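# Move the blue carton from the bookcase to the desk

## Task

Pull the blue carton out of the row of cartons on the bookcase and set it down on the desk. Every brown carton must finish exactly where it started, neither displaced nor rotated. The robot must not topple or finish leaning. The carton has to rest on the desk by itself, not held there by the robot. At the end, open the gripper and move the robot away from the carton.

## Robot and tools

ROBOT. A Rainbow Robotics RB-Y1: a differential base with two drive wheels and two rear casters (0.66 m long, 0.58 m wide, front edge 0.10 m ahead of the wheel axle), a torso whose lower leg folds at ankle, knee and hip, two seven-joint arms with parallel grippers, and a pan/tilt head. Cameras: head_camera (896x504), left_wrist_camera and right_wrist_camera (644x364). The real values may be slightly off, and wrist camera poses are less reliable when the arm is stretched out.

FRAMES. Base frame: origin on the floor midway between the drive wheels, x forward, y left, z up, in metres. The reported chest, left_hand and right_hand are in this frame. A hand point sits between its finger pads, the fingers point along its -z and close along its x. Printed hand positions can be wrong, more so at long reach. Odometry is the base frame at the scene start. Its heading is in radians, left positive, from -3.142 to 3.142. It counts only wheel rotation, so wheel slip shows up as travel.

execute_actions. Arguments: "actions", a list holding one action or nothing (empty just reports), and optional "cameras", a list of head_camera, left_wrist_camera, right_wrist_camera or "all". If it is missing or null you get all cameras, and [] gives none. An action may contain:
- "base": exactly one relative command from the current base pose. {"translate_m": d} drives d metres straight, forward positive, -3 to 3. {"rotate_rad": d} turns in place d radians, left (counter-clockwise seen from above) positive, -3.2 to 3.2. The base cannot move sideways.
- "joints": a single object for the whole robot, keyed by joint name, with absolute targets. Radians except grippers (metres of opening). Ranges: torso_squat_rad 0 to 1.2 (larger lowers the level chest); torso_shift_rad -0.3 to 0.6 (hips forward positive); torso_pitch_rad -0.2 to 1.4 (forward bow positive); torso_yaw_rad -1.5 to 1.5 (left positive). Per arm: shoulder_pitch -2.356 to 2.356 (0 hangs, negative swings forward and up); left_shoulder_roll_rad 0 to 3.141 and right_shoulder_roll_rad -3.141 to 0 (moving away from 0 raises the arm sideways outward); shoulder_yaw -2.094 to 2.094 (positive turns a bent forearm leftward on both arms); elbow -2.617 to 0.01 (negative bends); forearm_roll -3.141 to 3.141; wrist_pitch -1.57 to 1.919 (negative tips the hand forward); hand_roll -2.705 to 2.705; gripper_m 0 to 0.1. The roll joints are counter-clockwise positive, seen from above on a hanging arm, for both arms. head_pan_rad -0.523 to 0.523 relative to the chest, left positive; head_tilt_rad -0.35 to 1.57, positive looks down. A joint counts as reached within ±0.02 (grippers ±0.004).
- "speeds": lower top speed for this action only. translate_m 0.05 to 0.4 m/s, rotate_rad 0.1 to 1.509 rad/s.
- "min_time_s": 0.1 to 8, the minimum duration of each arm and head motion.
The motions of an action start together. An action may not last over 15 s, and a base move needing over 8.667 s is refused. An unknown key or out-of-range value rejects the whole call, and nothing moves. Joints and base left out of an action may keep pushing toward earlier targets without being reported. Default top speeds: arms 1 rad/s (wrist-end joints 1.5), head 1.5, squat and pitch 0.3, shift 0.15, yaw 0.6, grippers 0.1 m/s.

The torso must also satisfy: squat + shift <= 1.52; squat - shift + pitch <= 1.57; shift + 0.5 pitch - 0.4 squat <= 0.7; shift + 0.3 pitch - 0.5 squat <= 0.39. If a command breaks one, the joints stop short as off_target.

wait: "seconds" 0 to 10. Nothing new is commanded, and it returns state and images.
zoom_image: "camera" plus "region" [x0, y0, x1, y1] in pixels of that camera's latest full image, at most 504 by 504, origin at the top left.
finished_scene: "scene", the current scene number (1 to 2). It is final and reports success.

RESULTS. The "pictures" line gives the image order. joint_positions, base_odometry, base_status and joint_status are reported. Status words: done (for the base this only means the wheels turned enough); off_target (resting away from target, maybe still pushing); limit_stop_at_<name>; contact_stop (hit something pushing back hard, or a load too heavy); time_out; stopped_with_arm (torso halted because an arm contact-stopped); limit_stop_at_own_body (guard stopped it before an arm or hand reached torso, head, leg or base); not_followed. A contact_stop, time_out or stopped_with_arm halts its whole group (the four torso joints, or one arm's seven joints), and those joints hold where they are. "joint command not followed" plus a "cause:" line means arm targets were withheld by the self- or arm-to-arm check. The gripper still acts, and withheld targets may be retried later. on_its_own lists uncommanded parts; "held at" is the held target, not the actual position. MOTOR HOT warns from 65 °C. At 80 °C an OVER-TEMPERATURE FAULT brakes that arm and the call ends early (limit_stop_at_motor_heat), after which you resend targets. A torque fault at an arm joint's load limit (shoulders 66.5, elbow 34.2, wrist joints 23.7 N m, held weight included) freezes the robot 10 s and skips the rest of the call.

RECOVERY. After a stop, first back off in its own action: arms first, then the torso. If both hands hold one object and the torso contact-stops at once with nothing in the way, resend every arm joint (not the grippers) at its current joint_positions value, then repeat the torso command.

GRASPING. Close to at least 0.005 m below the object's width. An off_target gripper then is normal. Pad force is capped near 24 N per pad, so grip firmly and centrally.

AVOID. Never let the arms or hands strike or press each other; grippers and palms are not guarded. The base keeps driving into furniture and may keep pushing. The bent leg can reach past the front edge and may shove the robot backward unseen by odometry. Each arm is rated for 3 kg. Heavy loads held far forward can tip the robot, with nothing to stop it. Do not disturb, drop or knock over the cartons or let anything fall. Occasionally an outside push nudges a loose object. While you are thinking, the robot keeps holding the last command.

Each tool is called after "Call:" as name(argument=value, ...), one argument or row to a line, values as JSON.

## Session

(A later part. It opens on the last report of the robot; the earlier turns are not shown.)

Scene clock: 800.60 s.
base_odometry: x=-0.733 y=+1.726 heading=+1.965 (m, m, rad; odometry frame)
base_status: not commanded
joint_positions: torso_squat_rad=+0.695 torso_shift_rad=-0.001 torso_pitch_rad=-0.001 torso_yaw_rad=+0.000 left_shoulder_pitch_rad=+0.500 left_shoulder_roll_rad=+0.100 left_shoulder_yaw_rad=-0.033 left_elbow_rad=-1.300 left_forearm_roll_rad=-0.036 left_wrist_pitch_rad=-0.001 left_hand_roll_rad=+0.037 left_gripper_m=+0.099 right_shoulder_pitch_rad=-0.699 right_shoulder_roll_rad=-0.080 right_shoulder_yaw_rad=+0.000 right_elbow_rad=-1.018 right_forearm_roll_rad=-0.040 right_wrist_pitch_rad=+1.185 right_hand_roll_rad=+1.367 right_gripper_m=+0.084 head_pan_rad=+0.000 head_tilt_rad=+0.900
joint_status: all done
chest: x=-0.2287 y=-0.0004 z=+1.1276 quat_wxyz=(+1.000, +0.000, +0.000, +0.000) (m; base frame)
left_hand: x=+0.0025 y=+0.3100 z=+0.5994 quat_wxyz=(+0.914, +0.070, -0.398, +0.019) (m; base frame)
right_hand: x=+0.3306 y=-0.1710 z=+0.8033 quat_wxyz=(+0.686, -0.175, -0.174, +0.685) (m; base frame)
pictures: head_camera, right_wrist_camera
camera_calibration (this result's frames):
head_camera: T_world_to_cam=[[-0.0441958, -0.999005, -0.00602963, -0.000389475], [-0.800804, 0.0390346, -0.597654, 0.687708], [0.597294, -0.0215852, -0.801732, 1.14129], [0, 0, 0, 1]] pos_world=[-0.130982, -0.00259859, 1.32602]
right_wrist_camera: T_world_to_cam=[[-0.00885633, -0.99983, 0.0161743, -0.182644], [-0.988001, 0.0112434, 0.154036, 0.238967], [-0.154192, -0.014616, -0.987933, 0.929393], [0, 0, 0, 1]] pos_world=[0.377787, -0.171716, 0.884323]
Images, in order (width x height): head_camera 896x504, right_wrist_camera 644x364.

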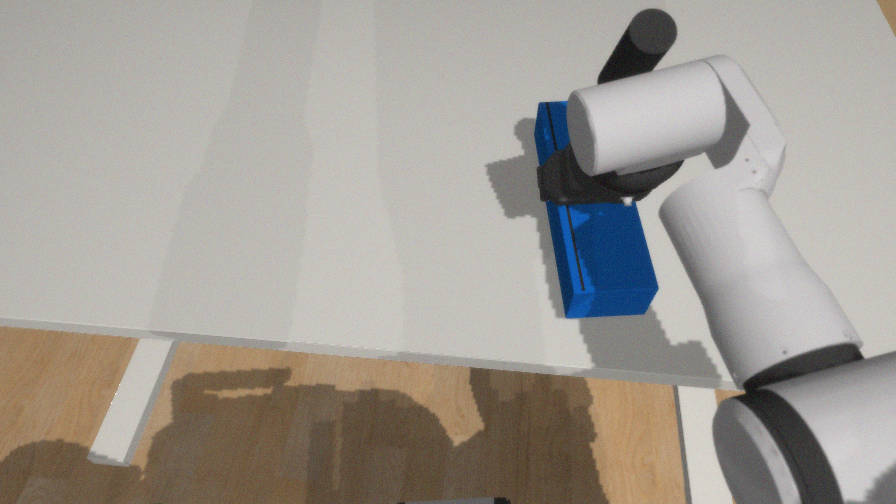

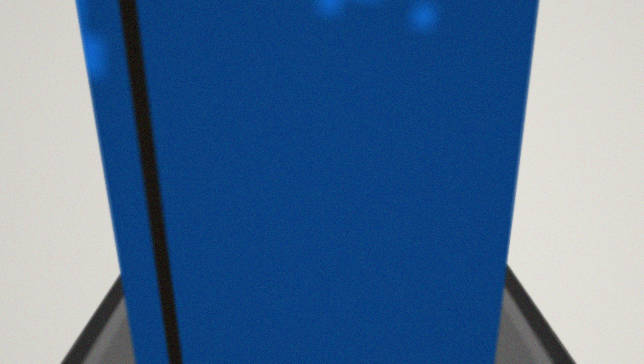

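Call:
execute_actions(
  actions=[
    {"joints": {"torso_squat_rad": 0.73}},
  ],
  cameras=["head_camera", "right_wrist_camera"],
)

Scene clock: 817.30 s.
base_odometry: x=-0.733 y=+1.726 heading=+1.965 (m, m, rad; odometry frame)
base_status: not commanded
joint_positions: torso_squat_rad=+0.730 torso_shift_rad=-0.001 torso_pitch_rad=-0.001 torso_yaw_rad=+0.000 left_shoulder_pitch_rad=+0.500 left_shoulder_roll_rad=+0.100 left_shoulder_yaw_rad=-0.033 left_elbow_rad=-1.300 left_forearm_roll_rad=-0.036 left_wrist_pitch_rad=-0.001 left_hand_roll_rad=+0.037 left_gripper_m=+0.099 right_shoulder_pitch_rad=-0.699 right_shoulder_roll_rad=-0.080 right_shoulder_yaw_rad=+0.000 right_elbow_rad=-1.018 right_forearm_roll_rad=-0.040 right_wrist_pitch_rad=+1.185 right_hand_roll_rad=+1.367 right_gripper_m=+0.084 head_pan_rad=+0.000 head_tilt_rad=+0.900
joint_status: all done
chest: x=-0.2287 y=-0.0004 z=+1.1115 quat_wxyz=(+1.000, +0.000, +0.000, +0.000) (m; base frame)
left_hand: x=+0.0025 y=+0.3101 z=+0.5834 quat_wxyz=(+0.914, +0.070, -0.398, +0.019) (m; base frame)
right_hand: x=+0.3306 y=-0.1710 z=+0.7873 quat_wxyz=(+0.686, -0.175, -0.174, +0.685) (m; base frame)
pictures: head_camera, right_wrist_camera
camera_calibration (this result's frames):
head_camera: T_world_to_cam=[[-0.0441956, -0.999005, -0.00602955, -0.000475684], [-0.800803, 0.0390344, -0.597654, 0.678148], [0.597294, -0.0215852, -0.801732, 1.12844], [0, 0, 0, 1]] pos_world=[-0.13097, -0.00258869, 1.31]
right_wrist_camera: T_world_to_cam=[[-0.00886149, -0.99983, 0.0161746, -0.182376], [-0.987998, 0.0112488, 0.154054, 0.241427], [-0.15421, -0.0146153, -0.98793, 0.913572], [0, 0, 0, 1]] pos_world=[0.377796, -0.171709, 0.868302]
Images, in order (width x height): head_camera 896x504, right_wrist_camera 644x364.

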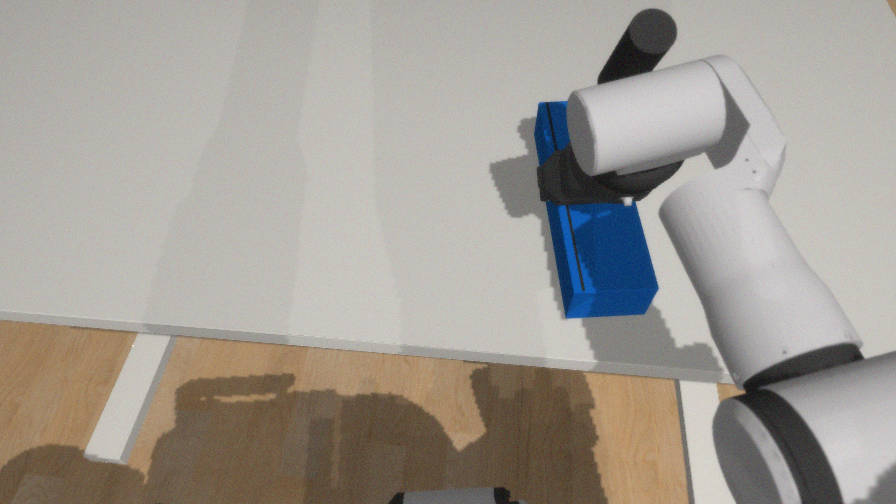

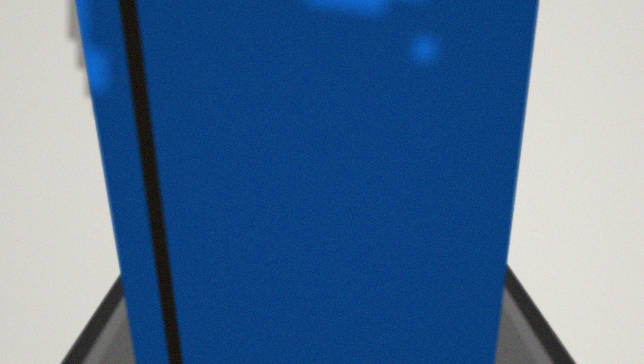

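Call:
execute_actions(
  actions=[
    {"joints": {"torso_squat_rad": 0.76}},
  ],
  cameras=["head_camera", "right_wrist_camera"],
)

Scene clock: 821.33 s.
base_odometry: x=-0.733 y=+1.726 heading=+1.965 (m, m, rad; odometry frame)
base_status: not commanded
joint_positions: torso_squat_rad=+0.760 torso_shift_rad=-0.001 torso_pitch_rad=-0.001 torso_yaw_rad=+0.000 left_shoulder_pitch_rad=+0.500 left_shoulder_roll_rad=+0.100 left_shoulder_yaw_rad=-0.033 left_elbow_rad=-1.300 left_forearm_roll_rad=-0.036 left_wrist_pitch_rad=-0.001 left_hand_roll_rad=+0.037 left_gripper_m=+0.099 right_shoulder_pitch_rad=-0.699 right_shoulder_roll_rad=-0.080 right_shoulder_yaw_rad=+0.000 right_elbow_rad=-1.018 right_forearm_roll_rad=-0.040 right_wrist_pitch_rad=+1.185 right_hand_roll_rad=+1.367 right_gripper_m=+0.084 head_pan_rad=+0.000 head_tilt_rad=+0.900
joint_status: all done
chest: x=-0.2287 y=-0.0004 z=+1.0973 quat_wxyz=(+1.000, +0.000, +0.000, +0.000) (m; base frame)
left_hand: x=+0.0025 y=+0.3101 z=+0.5692 quat_wxyz=(+0.914, +0.070, -0.398, +0.019) (m; base frame)
right_hand: x=+0.3306 y=-0.1709 z=+0.7731 quat_wxyz=(+0.686, -0.175, -0.174, +0.685) (m; base frame)
pictures: head_camera, right_wrist_camera
camera_calibration (this result's frames):
head_camera: T_world_to_cam=[[-0.0441957, -0.999005, -0.00603017, -0.000551876], [-0.800797, 0.0390346, -0.597662, 0.669657], [0.597303, -0.0215852, -0.801725, 1.11702], [0, 0, 0, 1]] pos_world=[-0.130964, -0.00258008, 1.29577]
right_wrist_camera: T_world_to_cam=[[-0.00885954, -0.99983, 0.0161761, -0.182139], [-0.987999, 0.011247, 0.154049, 0.243635], [-0.154205, -0.0146172, -0.987931, 0.899513], [0, 0, 0, 1]] pos_world=[0.377806, -0.1717, 0.854071]
Images, in order (width x height): head_camera 896x504, right_wrist_camera 644x364.

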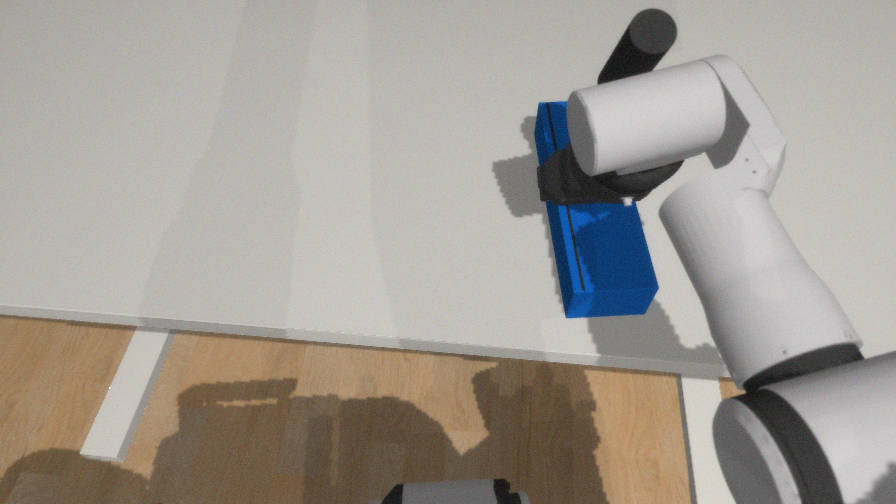

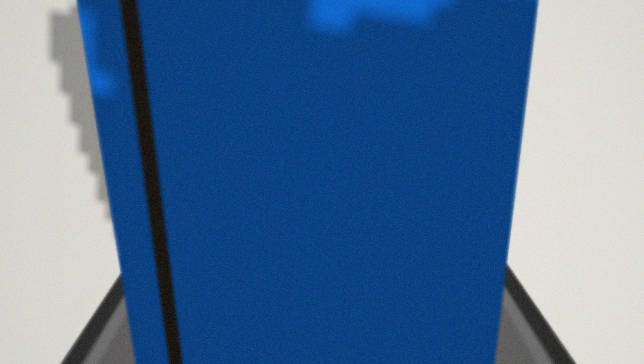

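Call:
execute_actions(
  actions=[
    {"joints": {"torso_squat_rad": 0.778}},
  ],
  cameras=["head_camera", "right_wrist_camera"],
)

Scene clock: 826.97 s.
base_odometry: x=-0.733 y=+1.726 heading=+1.965 (m, m, rad; odometry frame)
base_status: not commanded
joint_positions: torso_squat_rad=+0.778 torso_shift_rad=-0.001 torso_pitch_rad=-0.001 torso_yaw_rad=+0.000 left_shoulder_pitch_rad=+0.500 left_shoulder_roll_rad=+0.100 left_shoulder_yaw_rad=-0.033 left_elbow_rad=-1.300 left_forearm_roll_rad=-0.036 left_wrist_pitch_rad=-0.001 left_hand_roll_rad=+0.037 left_gripper_m=+0.099 right_shoulder_pitch_rad=-0.700 right_shoulder_roll_rad=-0.080 right_shoulder_yaw_rad=+0.000 right_elbow_rad=-1.018 right_forearm_roll_rad=-0.040 right_wrist_pitch_rad=+1.185 right_hand_roll_rad=+1.367 right_gripper_m=+0.084 head_pan_rad=+0.000 head_tilt_rad=+0.900
joint_status: all done
chest: x=-0.2288 y=-0.0004 z=+1.0885 quat_wxyz=(+1.000, +0.000, +0.000, +0.000) (m; base frame)
left_hand: x=+0.0025 y=+0.3101 z=+0.5605 quat_wxyz=(+0.914, +0.070, -0.399, +0.019) (m; base frame)
right_hand: x=+0.3309 y=-0.1708 z=+0.7650 quat_wxyz=(+0.685, -0.176, -0.174, +0.685) (m; base frame)
pictures: head_camera, right_wrist_camera
camera_calibration (this result's frames):
head_camera: T_world_to_cam=[[-0.0441941, -0.999005, -0.0060376, -0.000595213], [-0.800633, 0.0390318, -0.597882, 0.664585], [0.597523, -0.0215889, -0.801561, 1.10994], [0, 0, 0, 1]] pos_world=[-0.131151, -0.00257221, 1.28702]
right_wrist_camera: T_world_to_cam=[[-0.00864882, -0.999833, 0.016079, -0.181864], [-0.988233, 0.0110019, 0.152559, 0.246386], [-0.15271, -0.0145703, -0.988164, 0.891319], [0, 0, 0, 1]] pos_world=[0.378028, -0.171558, 0.846105]
Images, in order (width x height): head_camera 896x504, right_wrist_camera 644x364.

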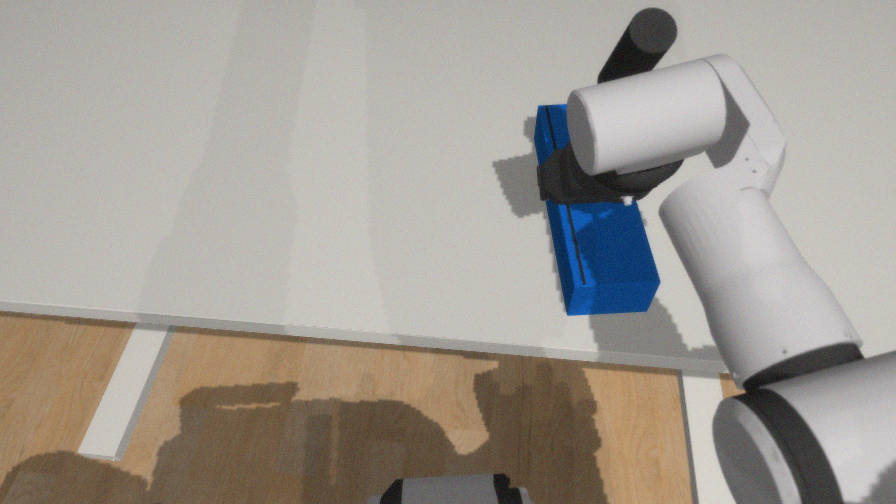

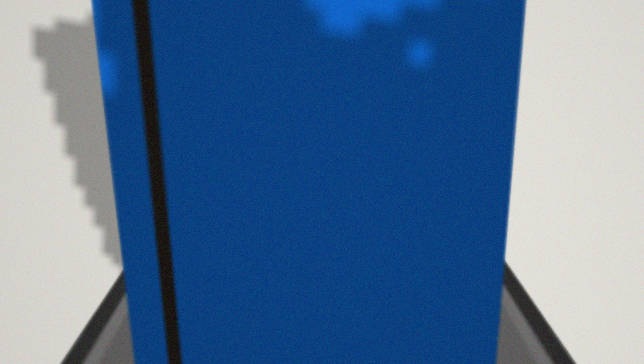

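Call:
execute_actions(
  actions=[
    {"joints": {"right_gripper_m": 0.1}},
  ],
  cameras=[],
)

Call:
execute_actions(
  actions=[
    {"joints": {"torso_squat_rad": 0.58}},
  ],
  cameras=[],
)

Call:
execute_actions(
  actions=[
    {"base": {"translate_m": -0.4}, "joints": {"head_tilt_rad": 0.7}},
  ],
  cameras=["head_camera"],
)

Scene clock: 834.63 s.
base_odometry: x=-0.733 y=+1.726 heading=+1.965 (m, m, rad; odometry frame)
base_status: not commanded
joint_positions: torso_squat_rad=+0.778 torso_shift_rad=-0.001 torso_pitch_rad=-0.001 torso_yaw_rad=+0.000 left_shoulder_pitch_rad=+0.500 left_shoulder_roll_rad=+0.100 left_shoulder_yaw_rad=-0.033 left_elbow_rad=-1.300 left_forearm_roll_rad=-0.036 left_wrist_pitch_rad=-0.001 left_hand_roll_rad=+0.037 left_gripper_m=+0.099 right_shoulder_pitch_rad=-0.699 right_shoulder_roll_rad=-0.080 right_shoulder_yaw_rad=+0.000 right_elbow_rad=-1.018 right_forearm_roll_rad=-0.040 right_wrist_pitch_rad=+1.185 right_hand_roll_rad=+1.367 right_gripper_m=+0.099 head_pan_rad=+0.000 head_tilt_rad=+0.900
joint_status: all done
chest: x=-0.2287 y=-0.0004 z=+1.0885 quat_wxyz=(+1.000, +0.000, +0.000, +0.000) (m; base frame)
left_hand: x=+0.0025 y=+0.3101 z=+0.5604 quat_wxyz=(+0.914, +0.070, -0.398, +0.019) (m; base frame)
right_hand: x=+0.3308 y=-0.1709 z=+0.7646 quat_wxyz=(+0.686, -0.176, -0.174, +0.685) (m; base frame)
pictures: none
No camera images: the call's "cameras" was empty. Leave "cameras" out to get every camera's image.

Scene clock: 836.07 s.
base_odometry: x=-0.733 y=+1.726 heading=+1.965 (m, m, rad; odometry frame)
base_status: not commanded
joint_positions: torso_squat_rad=+0.580 torso_shift_rad=-0.001 torso_pitch_rad=+0.000 torso_yaw_rad=+0.000 left_shoulder_pitch_rad=+0.500 left_shoulder_roll_rad=+0.100 left_shoulder_yaw_rad=-0.033 left_elbow_rad=-1.300 left_forearm_roll_rad=-0.036 left_wrist_pitch_rad=-0.001 left_hand_roll_rad=+0.037 left_gripper_m=+0.099 right_shoulder_pitch_rad=-0.699 right_shoulder_roll_rad=-0.080 right_shoulder_yaw_rad=+0.000 right_elbow_rad=-1.018 right_forearm_roll_rad=-0.040 right_wrist_pitch_rad=+1.185 right_hand_roll_rad=+1.367 right_gripper_m=+0.099 head_pan_rad=+0.000 head_tilt_rad=+0.900
joint_status: all done
chest: x=-0.2286 y=-0.0005 z=+1.1755 quat_wxyz=(+1.000, +0.000, +0.000, +0.000) (m; base frame)
left_hand: x=+0.0024 y=+0.3100 z=+0.6472 quat_wxyz=(+0.914, +0.070, -0.398, +0.019) (m; base frame)
right_hand: x=+0.3307 y=-0.1710 z=+0.8512 quat_wxyz=(+0.686, -0.175, -0.174, +0.685) (m; base frame)
pictures: none
No camera images: the call's "cameras" was empty. Leave "cameras" out to get every camera's image.

Scene clock: 838.70 s.
base_odometry: x=-0.580 y=+1.356 heading=+1.964 (m, m, rad; odometry frame)
base_status: done
joint_positions: torso_squat_rad=+0.580 torso_shift_rad=-0.001 torso_pitch_rad=-0.001 torso_yaw_rad=+0.000 left_shoulder_pitch_rad=+0.500 left_shoulder_roll_rad=+0.100 left_shoulder_yaw_rad=-0.033 left_elbow_rad=-1.300 left_forearm_roll_rad=-0.036 left_wrist_pitch_rad=-0.001 left_hand_roll_rad=+0.037 left_gripper_m=+0.099 right_shoulder_pitch_rad=-0.699 right_shoulder_roll_rad=-0.080 right_shoulder_yaw_rad=+0.000 right_elbow_rad=-1.018 right_forearm_roll_rad=-0.040 right_wrist_pitch_rad=+1.185 right_hand_roll_rad=+1.367 right_gripper_m=+0.099 head_pan_rad=+0.000 head_tilt_rad=+0.700
joint_status: all done
chest: x=-0.2287 y=-0.0005 z=+1.1754 quat_wxyz=(+1.000, +0.000, +0.000, +0.000) (m; base frame)
left_hand: x=+0.0023 y=+0.3100 z=+0.6472 quat_wxyz=(+0.914, +0.070, -0.398, +0.019) (m; base frame)
right_hand: x=+0.3306 y=-0.1710 z=+0.8513 quat_wxyz=(+0.686, -0.175, -0.174, +0.685) (m; base frame)
pictures: head_camera
camera_calibration (this result's frames):
head_camera: T_world_to_cam=[[-0.0421858, -0.999003, -0.0146147, 0.0120897], [-0.666196, 0.0390273, -0.744755, 0.946499], [0.744582, -0.0216818, -0.667178, 1.02507], [0, 0, 0, 1]] pos_world=[-0.132183, -0.00263634, 1.38899]
Images, in order (width x height): head_camera 896x504.

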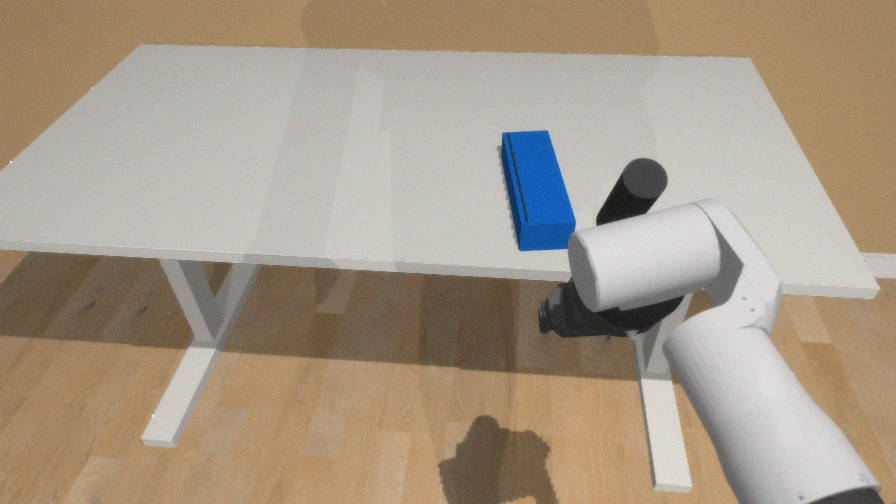

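Call:
finished_scene(
  scene=1,
)

The scene is finished: the task was done.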